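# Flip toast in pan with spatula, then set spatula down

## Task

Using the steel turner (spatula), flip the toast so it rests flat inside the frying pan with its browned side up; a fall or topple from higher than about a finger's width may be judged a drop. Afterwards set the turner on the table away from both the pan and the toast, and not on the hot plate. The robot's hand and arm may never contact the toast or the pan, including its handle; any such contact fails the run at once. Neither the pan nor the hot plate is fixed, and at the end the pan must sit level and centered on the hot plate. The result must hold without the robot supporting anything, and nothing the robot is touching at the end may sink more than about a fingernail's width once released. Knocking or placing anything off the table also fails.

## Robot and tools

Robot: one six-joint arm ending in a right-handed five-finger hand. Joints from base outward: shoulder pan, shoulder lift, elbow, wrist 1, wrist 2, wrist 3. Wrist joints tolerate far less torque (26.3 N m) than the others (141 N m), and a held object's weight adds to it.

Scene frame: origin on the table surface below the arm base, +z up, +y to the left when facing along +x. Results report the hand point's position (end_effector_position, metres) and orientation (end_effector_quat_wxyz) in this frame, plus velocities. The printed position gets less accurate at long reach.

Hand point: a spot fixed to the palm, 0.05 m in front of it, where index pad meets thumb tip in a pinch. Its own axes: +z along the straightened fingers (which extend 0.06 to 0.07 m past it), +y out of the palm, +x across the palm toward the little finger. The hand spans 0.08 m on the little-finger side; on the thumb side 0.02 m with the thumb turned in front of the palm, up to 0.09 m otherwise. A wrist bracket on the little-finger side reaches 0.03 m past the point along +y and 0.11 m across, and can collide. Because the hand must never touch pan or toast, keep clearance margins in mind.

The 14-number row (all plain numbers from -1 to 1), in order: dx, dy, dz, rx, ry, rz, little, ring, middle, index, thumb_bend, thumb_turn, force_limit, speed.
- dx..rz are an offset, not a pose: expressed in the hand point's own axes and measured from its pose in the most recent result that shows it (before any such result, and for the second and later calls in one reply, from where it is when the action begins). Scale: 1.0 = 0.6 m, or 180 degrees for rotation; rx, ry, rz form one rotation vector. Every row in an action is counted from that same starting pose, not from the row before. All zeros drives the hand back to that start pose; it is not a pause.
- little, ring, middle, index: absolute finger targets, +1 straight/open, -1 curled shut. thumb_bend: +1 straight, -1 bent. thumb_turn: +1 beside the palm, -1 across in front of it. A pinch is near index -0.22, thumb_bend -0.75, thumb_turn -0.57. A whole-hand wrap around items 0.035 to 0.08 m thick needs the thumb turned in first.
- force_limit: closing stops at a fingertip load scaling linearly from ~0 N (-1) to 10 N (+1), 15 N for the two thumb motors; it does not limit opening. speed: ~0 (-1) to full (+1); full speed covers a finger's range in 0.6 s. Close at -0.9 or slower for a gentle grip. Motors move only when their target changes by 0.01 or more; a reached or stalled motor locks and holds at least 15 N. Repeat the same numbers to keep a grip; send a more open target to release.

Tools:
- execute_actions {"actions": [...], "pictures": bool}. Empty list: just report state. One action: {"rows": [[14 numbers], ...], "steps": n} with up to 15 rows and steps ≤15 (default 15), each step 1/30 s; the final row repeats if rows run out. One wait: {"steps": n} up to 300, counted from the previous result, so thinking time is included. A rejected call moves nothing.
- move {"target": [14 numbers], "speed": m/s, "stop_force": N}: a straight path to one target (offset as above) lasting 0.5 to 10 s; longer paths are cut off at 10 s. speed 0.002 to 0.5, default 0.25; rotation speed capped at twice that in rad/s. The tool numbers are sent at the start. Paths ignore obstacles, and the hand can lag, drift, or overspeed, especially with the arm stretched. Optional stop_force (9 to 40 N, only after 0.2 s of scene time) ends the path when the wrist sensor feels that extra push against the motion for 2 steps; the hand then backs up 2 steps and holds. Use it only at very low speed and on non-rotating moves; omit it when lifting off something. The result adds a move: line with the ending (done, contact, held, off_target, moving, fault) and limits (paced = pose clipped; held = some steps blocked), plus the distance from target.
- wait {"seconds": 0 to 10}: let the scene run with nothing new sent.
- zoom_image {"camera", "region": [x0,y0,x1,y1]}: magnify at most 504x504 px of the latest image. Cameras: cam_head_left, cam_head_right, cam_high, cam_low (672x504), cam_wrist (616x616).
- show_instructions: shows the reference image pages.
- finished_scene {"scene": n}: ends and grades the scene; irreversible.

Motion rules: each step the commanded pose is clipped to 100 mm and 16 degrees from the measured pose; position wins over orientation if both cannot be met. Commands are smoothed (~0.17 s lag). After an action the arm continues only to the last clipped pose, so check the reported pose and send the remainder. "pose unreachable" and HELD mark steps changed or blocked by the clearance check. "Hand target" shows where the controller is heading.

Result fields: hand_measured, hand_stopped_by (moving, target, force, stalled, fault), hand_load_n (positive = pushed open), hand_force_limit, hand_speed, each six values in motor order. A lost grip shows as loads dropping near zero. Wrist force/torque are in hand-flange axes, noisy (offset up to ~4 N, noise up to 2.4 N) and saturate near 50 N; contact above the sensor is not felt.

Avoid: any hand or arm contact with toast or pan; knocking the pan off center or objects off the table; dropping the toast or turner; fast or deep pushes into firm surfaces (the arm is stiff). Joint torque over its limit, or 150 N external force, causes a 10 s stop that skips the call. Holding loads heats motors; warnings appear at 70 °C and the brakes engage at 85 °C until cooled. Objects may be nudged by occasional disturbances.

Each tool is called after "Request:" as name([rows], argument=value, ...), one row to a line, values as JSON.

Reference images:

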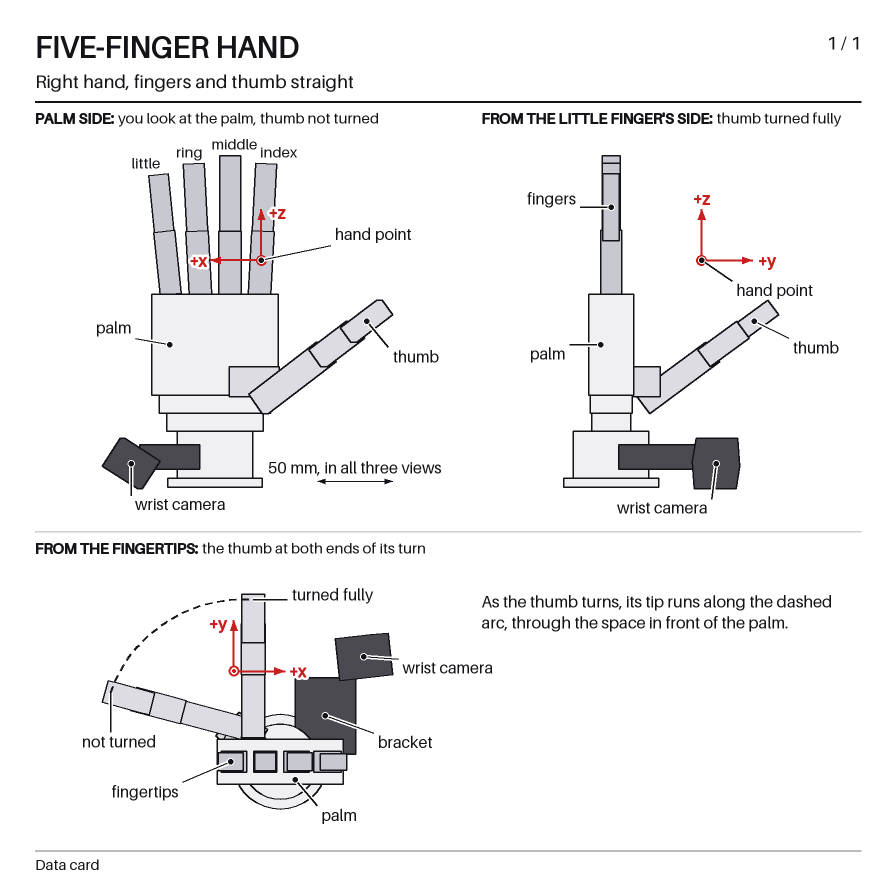

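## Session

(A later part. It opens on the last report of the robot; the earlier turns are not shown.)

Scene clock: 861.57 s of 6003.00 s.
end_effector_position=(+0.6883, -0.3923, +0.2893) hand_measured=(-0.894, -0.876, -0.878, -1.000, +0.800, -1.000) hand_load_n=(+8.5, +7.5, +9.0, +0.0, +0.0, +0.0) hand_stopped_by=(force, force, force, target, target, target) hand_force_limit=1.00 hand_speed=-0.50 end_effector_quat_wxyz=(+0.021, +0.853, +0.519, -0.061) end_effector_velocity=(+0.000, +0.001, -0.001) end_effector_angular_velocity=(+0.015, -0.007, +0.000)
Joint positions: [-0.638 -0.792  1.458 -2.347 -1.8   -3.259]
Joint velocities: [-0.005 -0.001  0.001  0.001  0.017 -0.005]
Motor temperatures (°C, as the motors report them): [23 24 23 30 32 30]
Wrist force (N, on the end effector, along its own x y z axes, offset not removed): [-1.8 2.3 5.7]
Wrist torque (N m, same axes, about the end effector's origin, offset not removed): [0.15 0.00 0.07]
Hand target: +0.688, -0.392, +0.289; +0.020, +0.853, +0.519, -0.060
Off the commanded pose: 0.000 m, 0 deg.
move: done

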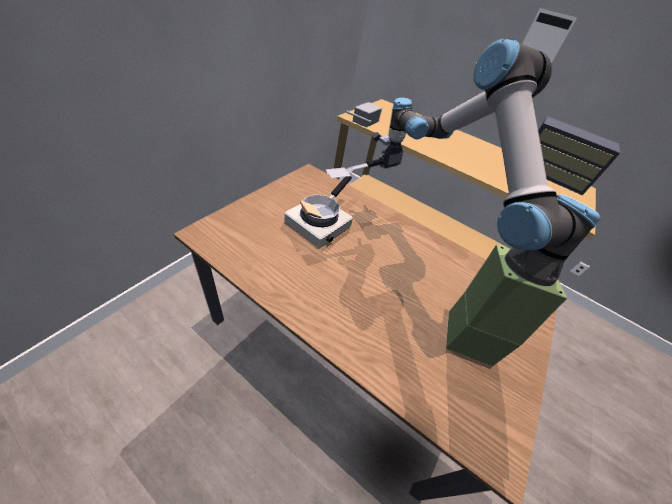

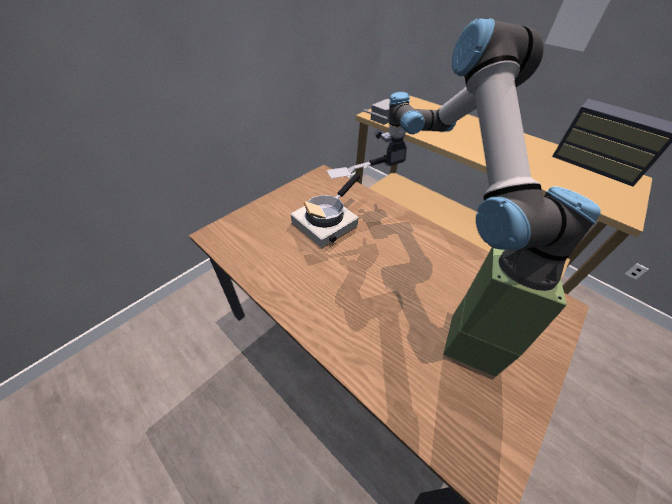

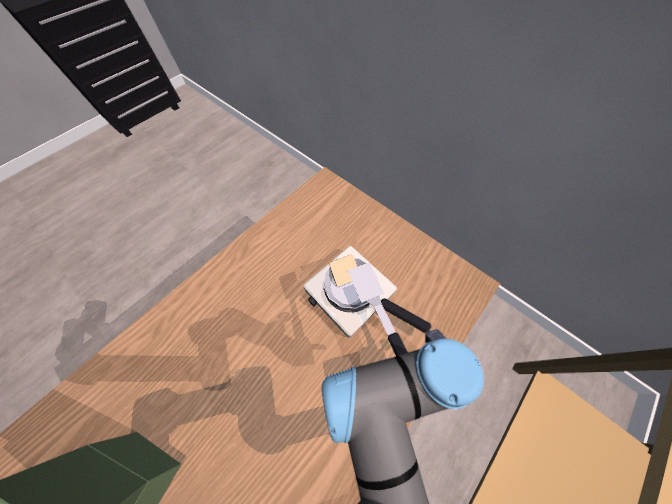

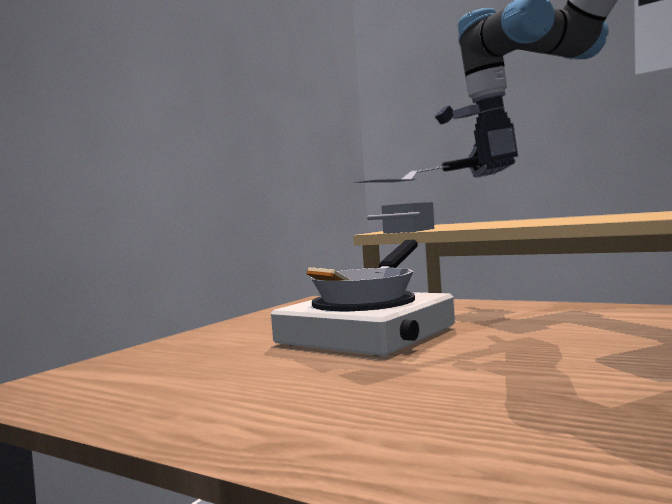

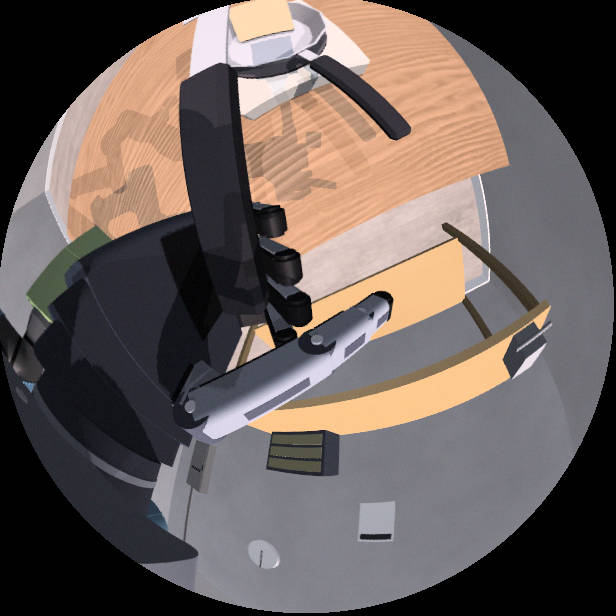

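Request:
move(target=[0.777,-0.568,0.033,0.063,0.014,0.496,-1,-1,-1,-1,0.8,-1,1,-0.5], speed=0.3)

Request:
move(target=[0.012,0.003,0.1,0,0,0,-1,-1,-1,-1,0.8,-1,1,-0.5], speed=0.15)

Request:
zoom_image(camera="cam_low", region=[260,200,460,340])

Request:
zoom_image(camera="cam_high", region=[280,220,420,340])

Scene clock: 875.77 s of 6003.00 s.
end_effector_position=(+0.5958, +0.1739, +0.2214) hand_measured=(-0.894, -0.876, -0.878, -1.000, +0.800, -1.000) hand_load_n=(+8.5, +7.5, +9.0, +0.0, +0.0, +0.0) hand_stopped_by=(force, force, force, target, target, target) hand_force_limit=1.00 hand_speed=-0.50 end_effector_quat_wxyz=(-0.029, +0.970, -0.236, -0.057) end_effector_velocity=(-0.001, +0.003, -0.000) end_effector_angular_velocity=(-0.002, +0.001, -0.009)
Joint positions: [ 0.06  -0.609  1.518 -2.421 -1.633 -0.979]
Joint velocities: [ 0.004  0.003 -0.003  0.001 -0.001  0.013]
Motor temperatures (°C, as the motors report them): [23 24 23 30 32 30]
Wrist force (N, on the end effector, along its own x y z axes, offset not removed): [-0.5 0.1 7.1]
Wrist torque (N m, same axes, about the end effector's origin, offset not removed): [-0.45 -0.11 -0.03]
Hand target: +0.596, +0.174, +0.221; -0.029, +0.970, -0.236, -0.057
Off the commanded pose: 0.001 m, 0 deg.
After step 90, 7.93 s passed at rest.
move: done

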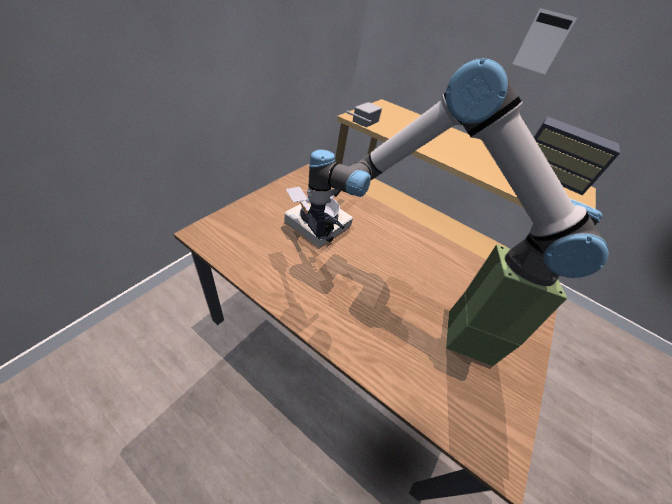

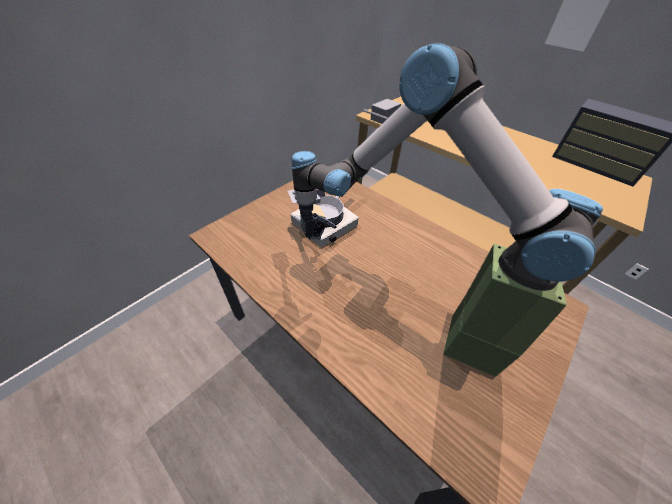

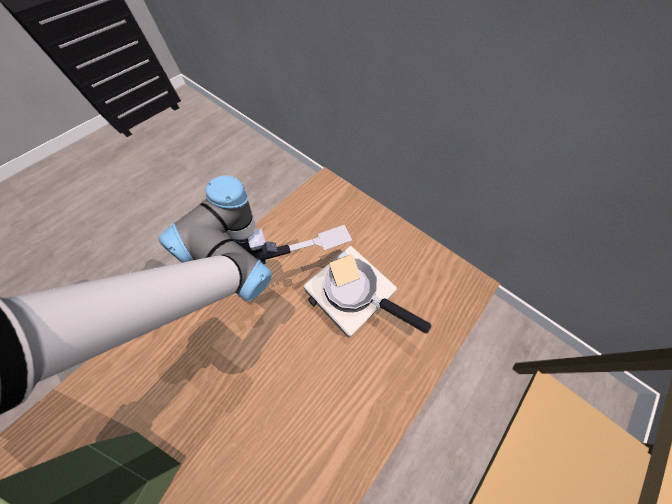

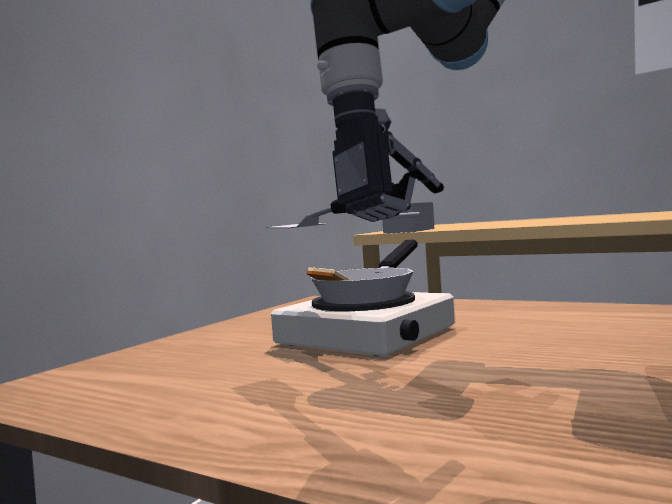

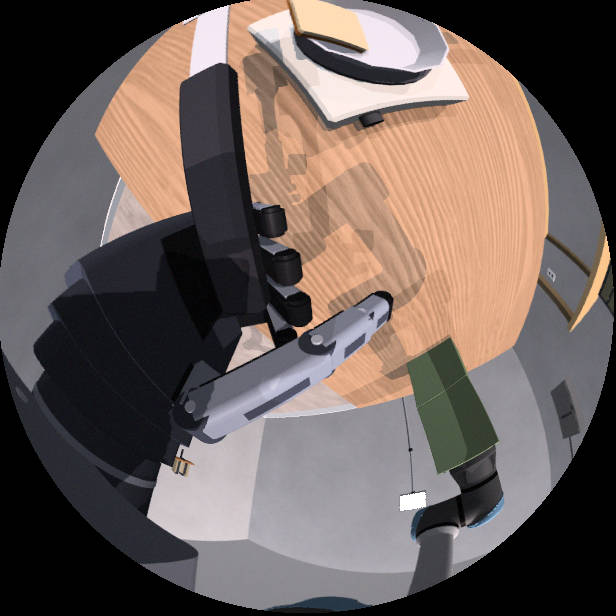

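Scene clock: 876.77 s of 6003.00 s.
end_effector_position=(+0.5955, +0.1741, +0.1612) hand_measured=(-0.894, -0.876, -0.878, -1.000, +0.800, -1.000) hand_load_n=(+8.5, +7.5, +9.0, +0.0, +0.0, +0.0) hand_stopped_by=(force, force, force, target, target, target) hand_force_limit=1.00 hand_speed=-0.50 end_effector_quat_wxyz=(-0.029, +0.970, -0.236, -0.057) end_effector_velocity=(+0.000, +0.000, -0.002) end_effector_angular_velocity=(+0.001, -0.000, -0.000)
Joint positions: [ 0.047 -0.495  1.484 -2.502 -1.634 -0.993]
Joint velocities: [-0.001  0.004 -0.003 -0.002  0.001 -0.001]
Motor temperatures (°C, as the motors report them): [23 24 23 30 32 30]
Wrist force (N, on the end effector, along its own x y z axes, offset not removed): [-1.7 0.5 3.9]
Wrist torque (N m, same axes, about the end effector's origin, offset not removed): [-0.06 -0.04 -0.23]
Hand target: +0.596, +0.174, +0.161; -0.029, +0.970, -0.236, -0.057
Off the commanded pose: 0.000 m, 0 deg.
move: done

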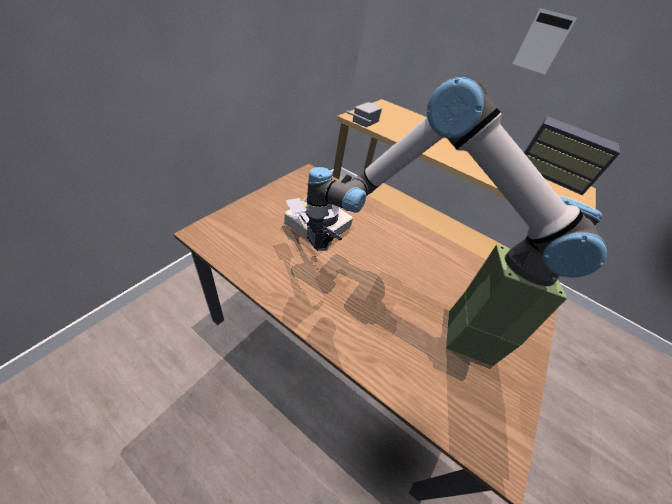

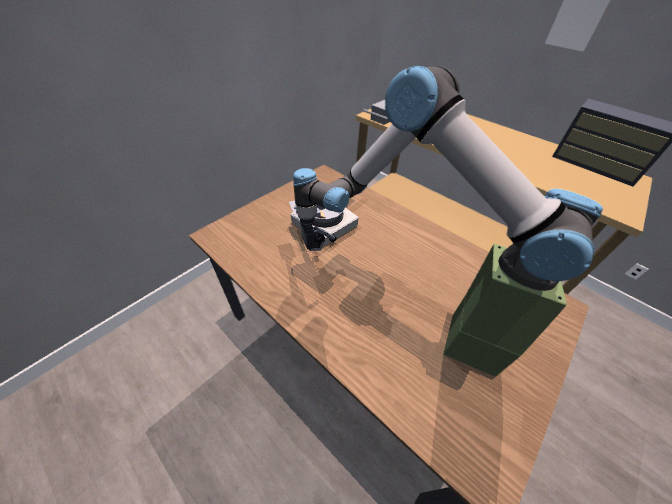

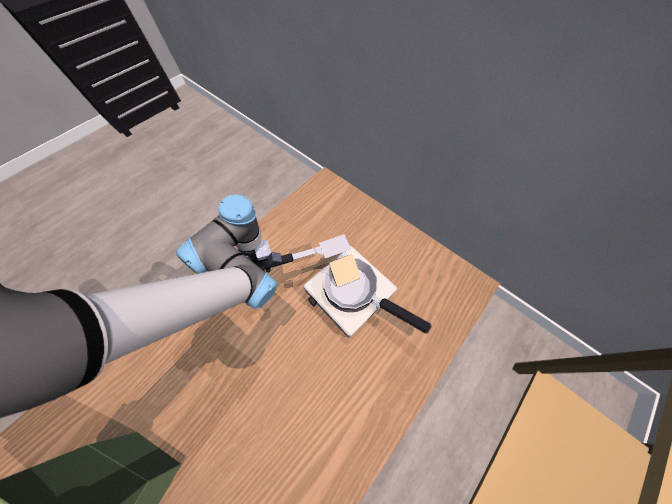

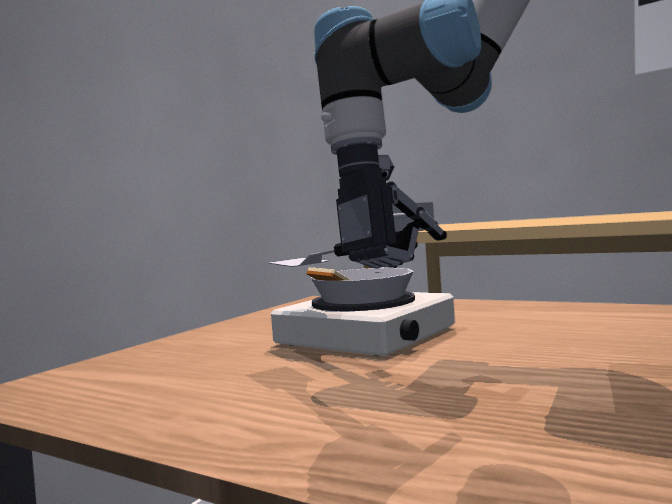

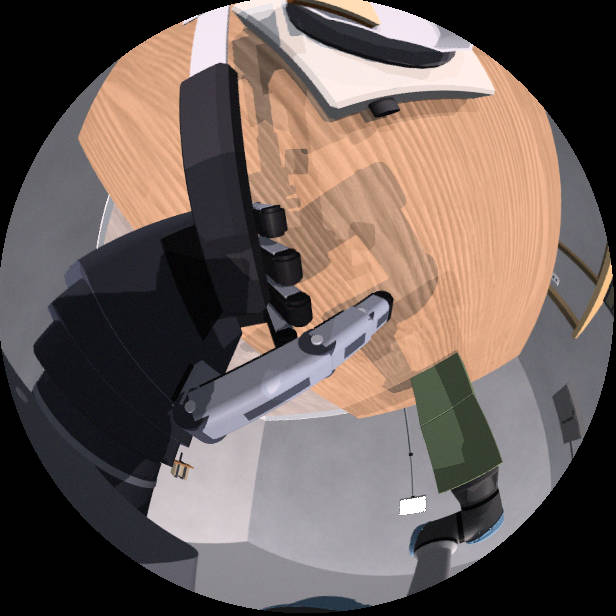

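Region (260, 200, 460, 340) of cam_low's 672x504 image, scaled by 2.520, with more detail than that image has; it fills the top 353 rows of this view, and the rest is white.

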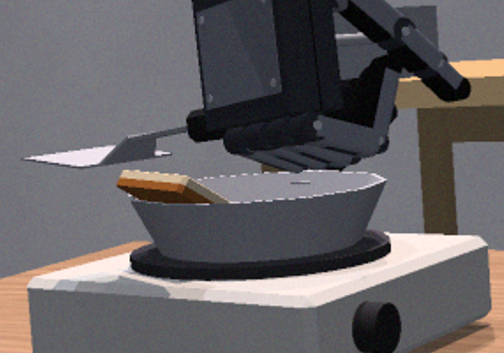

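Region (280, 220, 420, 340) of cam_high's 672x504 image, scaled by 3.600, with more detail than that image has; it fills the top 432 rows of this view, and the rest is white.

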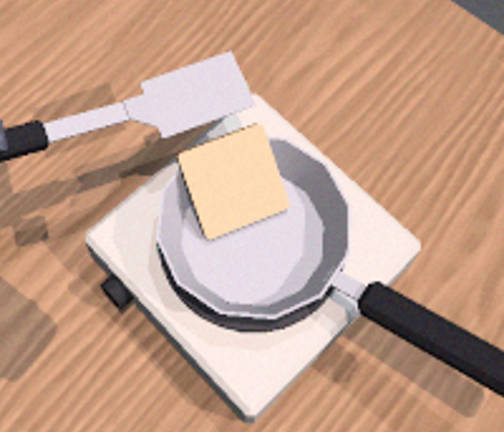

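Request:
move(target=[0.006,0.015,0.049,0,0,0,-1,-1,-1,-1,0.8,-1,1,-0.5], speed=0.06)

Request:
zoom_image(camera="cam_low", region=[265,250,365,310])

Request:
zoom_image(camera="cam_high", region=[300,230,390,320])

Scene clock: 884.17 s of 6003.00 s.
end_effector_position=(+0.5917, +0.1670, +0.1316) hand_measured=(-0.894, -0.876, -0.878, -1.000, +0.800, -1.000) hand_load_n=(+8.5, +7.5, +9.0, +0.0, +0.0, +0.0) hand_stopped_by=(force, force, force, target, target, target) hand_force_limit=1.00 hand_speed=-0.50 end_effector_quat_wxyz=(-0.029, +0.970, -0.236, -0.057) end_effector_velocity=(+0.000, -0.001, -0.002) end_effector_angular_velocity=(-0.001, -0.000, -0.001)
Joint positions: [ 0.03  -0.445  1.48  -2.549 -1.635 -1.009]
Joint velocities: [-0.002  0.004 -0.001 -0.003 -0.001 -0.001]
Motor temperatures (°C, as the motors report them): [23 24 23 30 32 30]
Wrist force (N, on the end effector, along its own x y z axes, offset not removed): [-1.8 1.9 6.1]
Wrist torque (N m, same axes, about the end effector's origin, offset not removed): [-0.16 -0.06 -0.06]
Hand target: +0.592, +0.167, +0.131; -0.029, +0.970, -0.236, -0.057
Off the commanded pose: 0.000 m, 0 deg.
After step 90, 3.43 s passed at rest.
move: done

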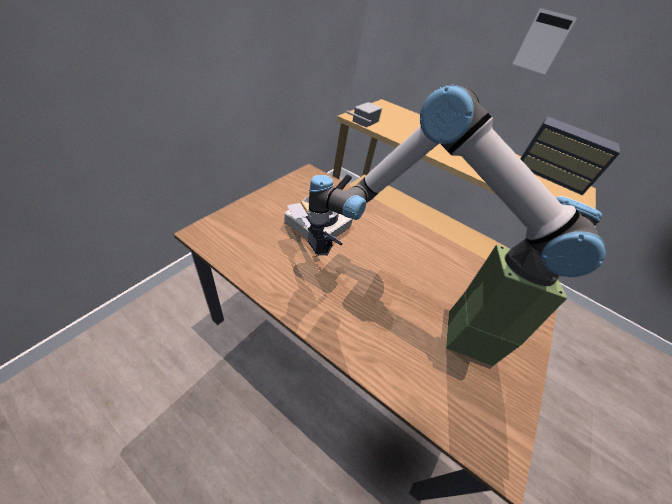

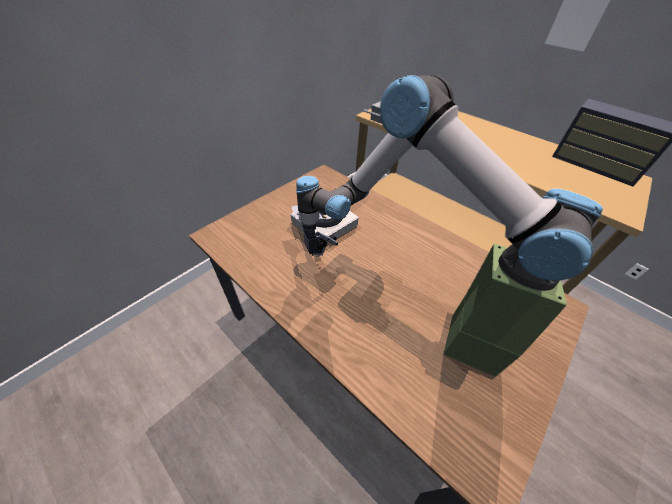

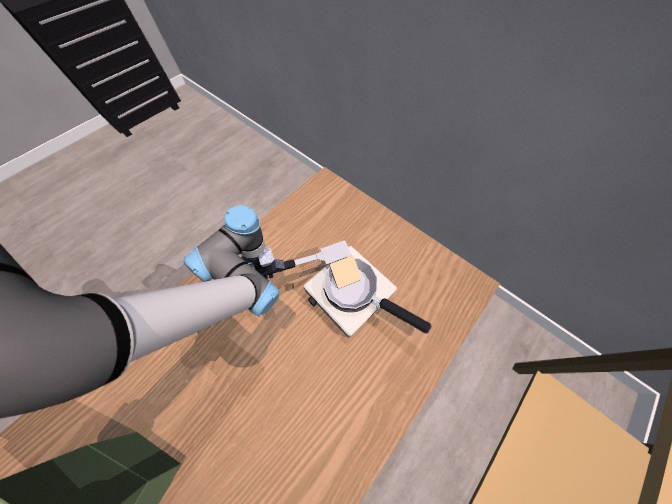

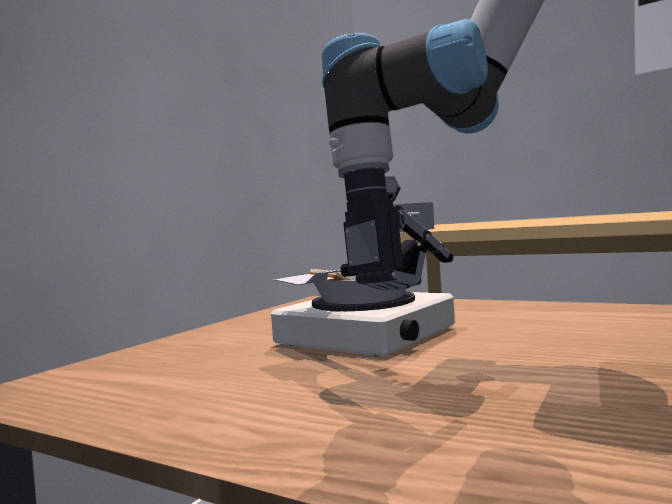

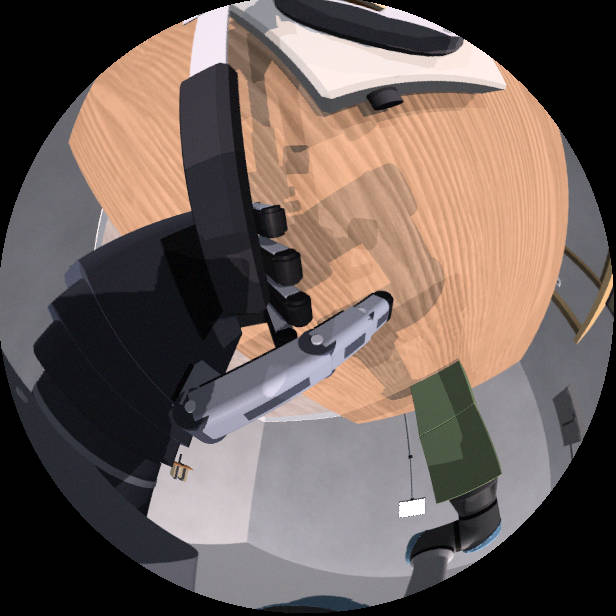

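Region (265, 250, 365, 310) of cam_low's 672x504 image, scaled by 5.040, with more detail than that image has; it fills the top 302 rows of this view, and the rest is white.

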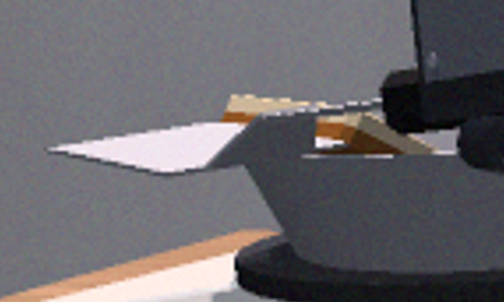

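Region (300, 230, 390, 320) of cam_high's 672x504 image, scaled by 5.600, with more detail than that image has.

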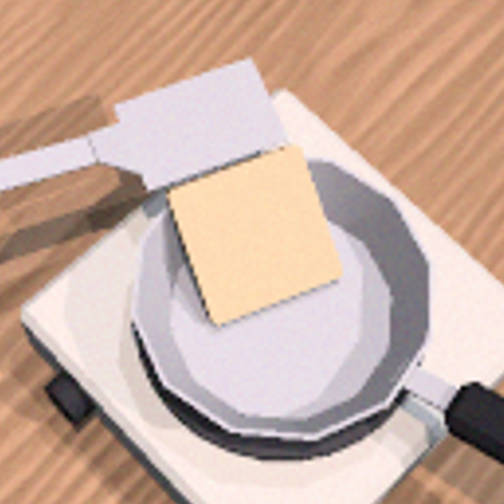

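Request:
execute_actions([
  {"rows":[[0,-0.002,0.0005,0,0,0,-1,-1,-1,-1,0.8,-1,1,-0.5],[0,-0.003,0.001,0,0,0,-1,-1,-1,-1,0.8,-1,1,-0.5],[0,-0.003,0.001,0,0,0,-1,-1,-1,-1,0.8,-1,1,-0.5],[0,-0.003,0.002,0,0,0,-1,-1,-1,-1,0.8,-1,1,-0.5],[0.0005,-0.003,0.0042,0,0,0,-1,-1,-1,-1,0.8,-1,1,-0.5]],"steps":15},
])

Request:
zoom_image(camera="cam_low", region=[285,255,355,300])

Request:
zoom_image(camera="cam_head_left", region=[280,190,330,230])

Scene clock: 894.67 s of 6003.00 s.
end_effector_position=(+0.5925, +0.1686, +0.1292) hand_measured=(-0.894, -0.876, -0.878, -1.000, +0.800, -1.000) hand_load_n=(+8.5, +7.5, +9.0, +0.0, +0.0, +0.0) hand_stopped_by=(force, force, force, target, target, target) hand_force_limit=1.00 hand_speed=-0.50 end_effector_quat_wxyz=(-0.029, +0.970, -0.236, -0.057) end_effector_velocity=(+0.001, +0.000, -0.001) end_effector_angular_velocity=(-0.001, -0.002, -0.001)
Joint positions: [ 0.032 -0.439  1.474 -2.548 -1.635 -1.007]
Joint velocities: [ 0.     0.002 -0.003 -0.002 -0.001  0.001]
Motor temperatures (°C, as the motors report them): [23 24 23 30 32 30]
Wrist force (N, on the end effector, along its own x y z axes, offset not removed): [-1.5 3.5 3.2]
Wrist torque (N m, same axes, about the end effector's origin, offset not removed): [0.31 -0.17 -0.05]
Hand target: +0.593, +0.169, +0.129; -0.029, +0.970, -0.236, -0.057
Off the commanded pose: 0.000 m, 0 deg.
Steps of this call (steps 1 to 90: nothing new was sent; then 7.00 s passed at rest; steps 91 to 105: all 15 steps of this action). Readings (end_effector_position | what the end effector reports):
91: (+0.5917, +0.1670, +0.1313) | hand_measured=(-0.894, -0.876, -0.878, -1.000, +0.800, -1.000) hand_load_n=(+8.5, +7.5, +9.0, +0.0, +0.0, +0.0) hand_stopped_by=(force, force, force, target, target, target) hand_force_limit=1.00 hand_speed=-0.50
92: (+0.5919, +0.1670, +0.1313) | hand_measured=(-0.894, -0.876, -0.878, -1.000, +0.800, -1.000) hand_load_n=(+8.5, +7.5, +9.0, +0.0, +0.0, +0.0) hand_stopped_by=(force, force, force, target, target, target) hand_force_limit=1.00 hand_speed=-0.50
94: (+0.5922, +0.1675, +0.1312) | hand_measured=(-0.894, -0.876, -0.878, -1.000, +0.800, -1.000) hand_load_n=(+8.5, +7.5, +9.0, +0.0, +0.0, +0.0) hand_stopped_by=(force, force, force, target, target, target) hand_force_limit=1.00 hand_speed=-0.50
98: (+0.5924, +0.1683, +0.1301) | hand_measured=(-0.894, -0.876, -0.878, -1.000, +0.800, -1.000) hand_load_n=(+8.5, +7.5, +9.0, +0.0, +0.0, +0.0) hand_stopped_by=(force, force, force, target, target, target) hand_force_limit=1.00 hand_speed=-0.50
105: the state above

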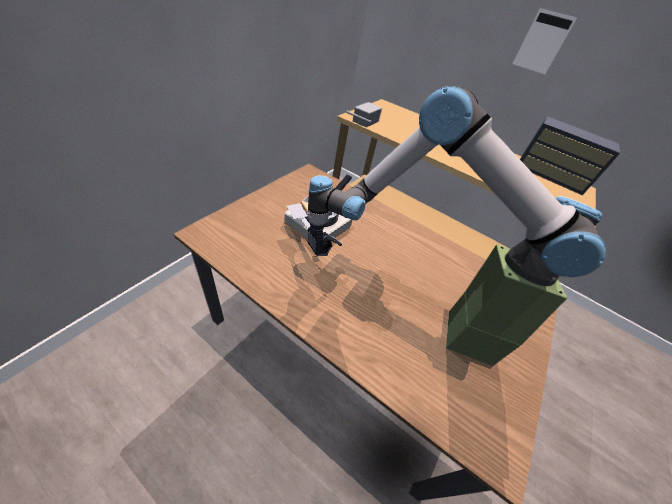

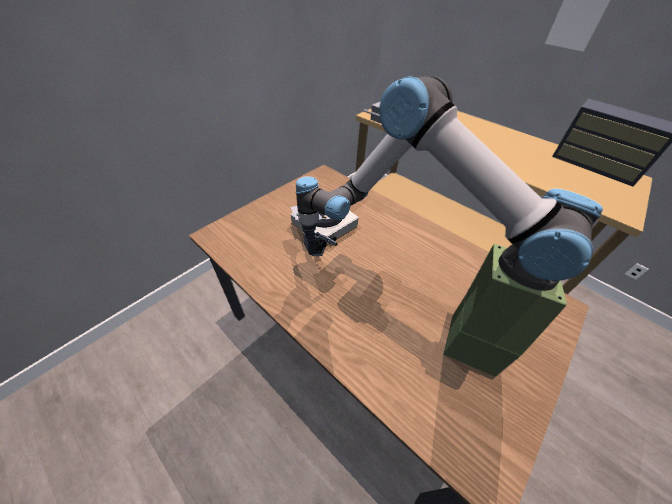

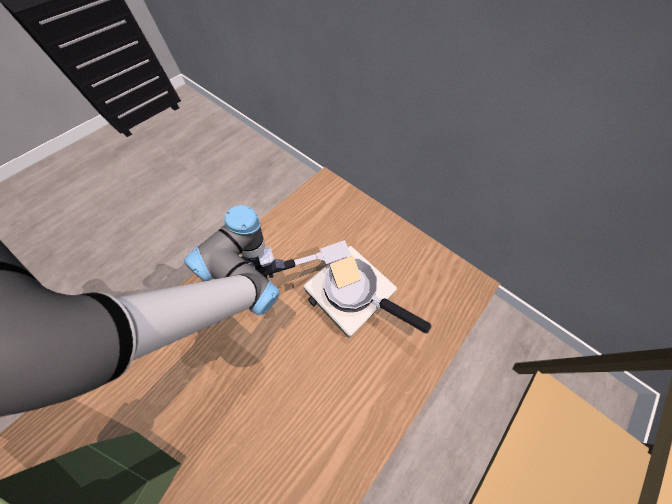

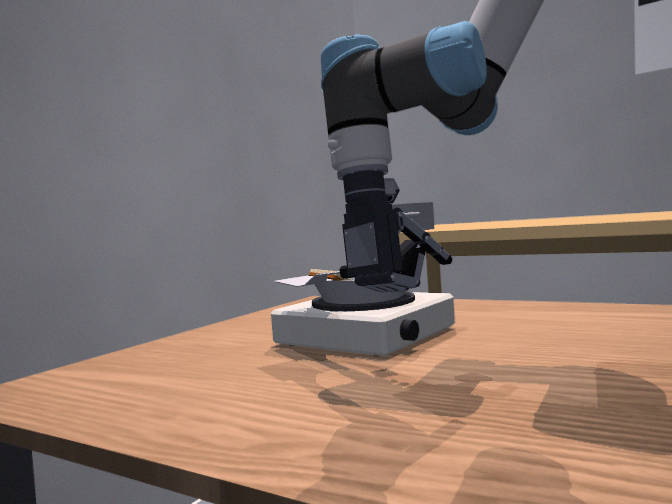

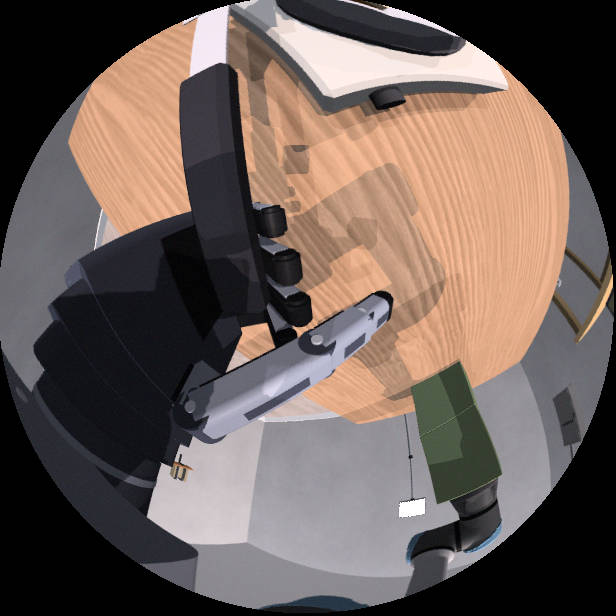

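Region (285, 255, 355, 300) of cam_low's 672x504 image, scaled by 7.200, with more detail than that image has; it fills the top 324 rows of this view, and the rest is white.

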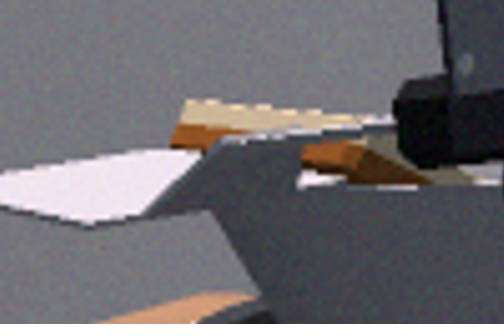

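Region (280, 190, 330, 230) of cam_head_left's 672x504 image, scaled by 10.080, with more detail than that image has; it fills the top 403 rows of this view, and the rest is white.

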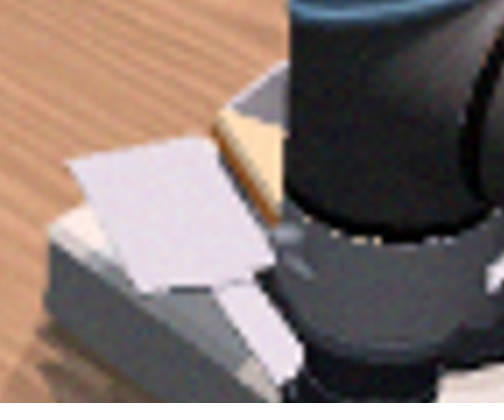

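Request:
move(target=[0,-0.0097,0.002,0.0556,0,0,-1,-1,-1,-1,0.8,-1,1,-0.5], speed=0.1)

Request:
zoom_image(camera="cam_low", region=[265,250,365,310])

Request:
zoom_image(camera="cam_head_left", region=[280,190,330,230])

Request:
zoom_image(camera="cam_high", region=[300,230,390,320])

Scene clock: 906.37 s of 6003.00 s.
end_effector_position=(+0.5950, +0.1738, +0.1282) hand_measured=(-0.894, -0.876, -0.878, -1.000, +0.800, -1.000) hand_load_n=(+8.5, +7.5, +9.0, +0.0, +0.0, +0.0) hand_stopped_by=(force, force, force, target, target, target) hand_force_limit=1.00 hand_speed=-0.50 end_effector_quat_wxyz=(-0.113, +0.964, -0.240, -0.037) end_effector_velocity=(+0.000, +0.000, -0.000) end_effector_angular_velocity=(+0.011, -0.007, -0.002)
Joint positions: [-0.016 -0.468  1.562 -2.695 -1.487 -1.055]
Joint velocities: [-0.004 -0.001  0.007 -0.012  0.011 -0.004]
Motor temperatures (°C, as the motors report them): [23 24 23 30 32 30]
Wrist force (N, on the end effector, along its own x y z axes, offset not removed): [-0.3 0.6 2.9]
Wrist torque (N m, same axes, about the end effector's origin, offset not removed): [-0.12 -0.21 -0.08]
Hand target: +0.595, +0.174, +0.128; -0.114, +0.963, -0.240, -0.037
Off the commanded pose: 0.000 m, 0 deg.
After step 90, 7.43 s passed at rest.
move: done

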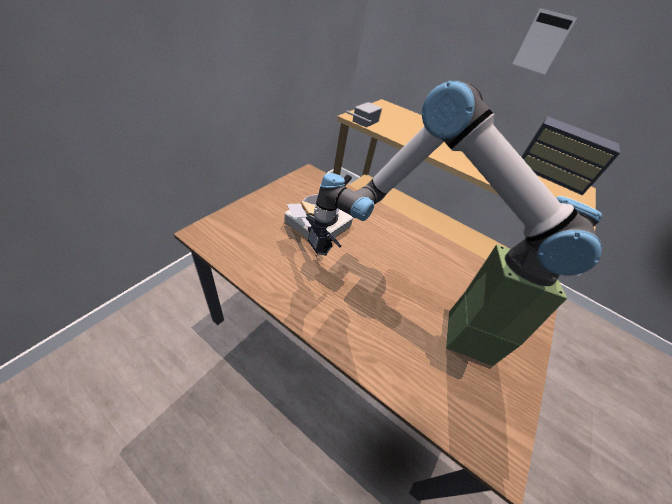

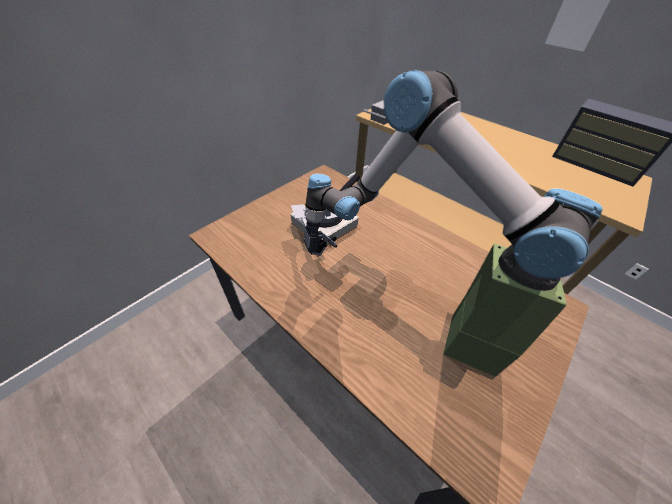

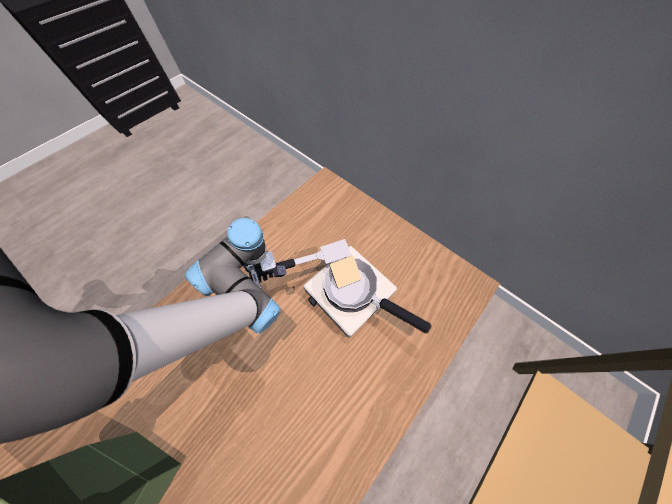

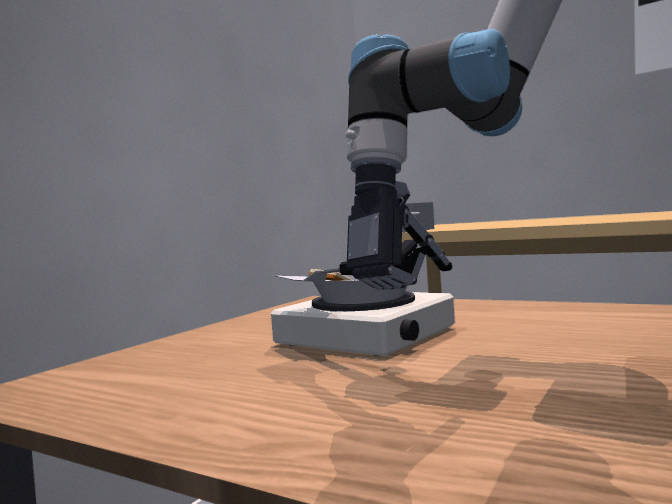

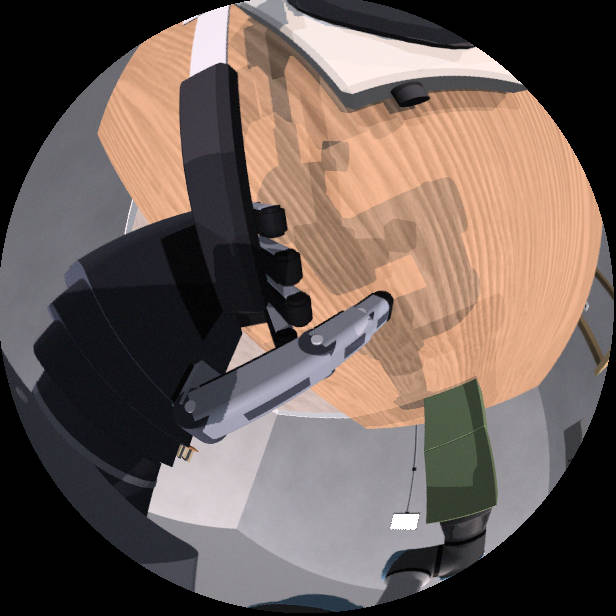

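Region (265, 250, 365, 310) of cam_low's 672x504 image, scaled by 5.040, with more detail than that image has; it fills the top 302 rows of this view, and the rest is white.

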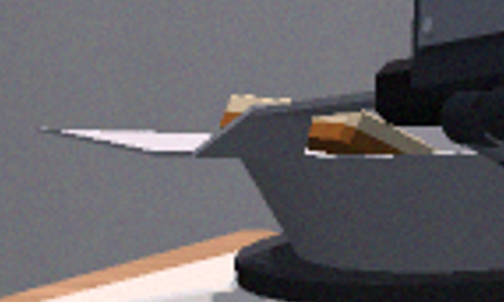

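Region (280, 190, 330, 230) of cam_head_left's 672x504 image, scaled by 10.080, with more detail than that image has; it fills the top 403 rows of this view, and the rest is white.

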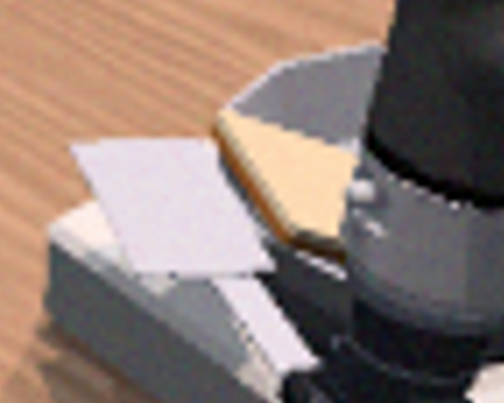

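Region (300, 230, 390, 320) of cam_high's 672x504 image, scaled by 5.600, with more detail than that image has.

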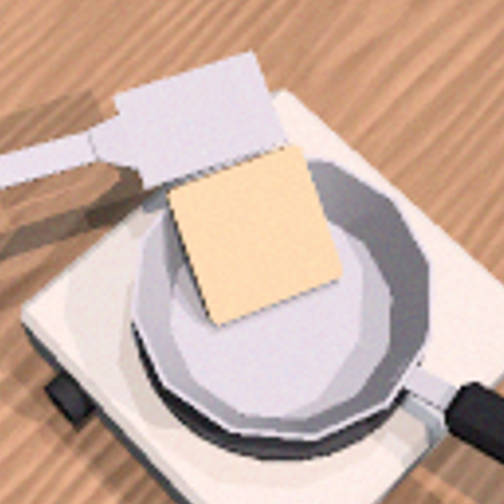

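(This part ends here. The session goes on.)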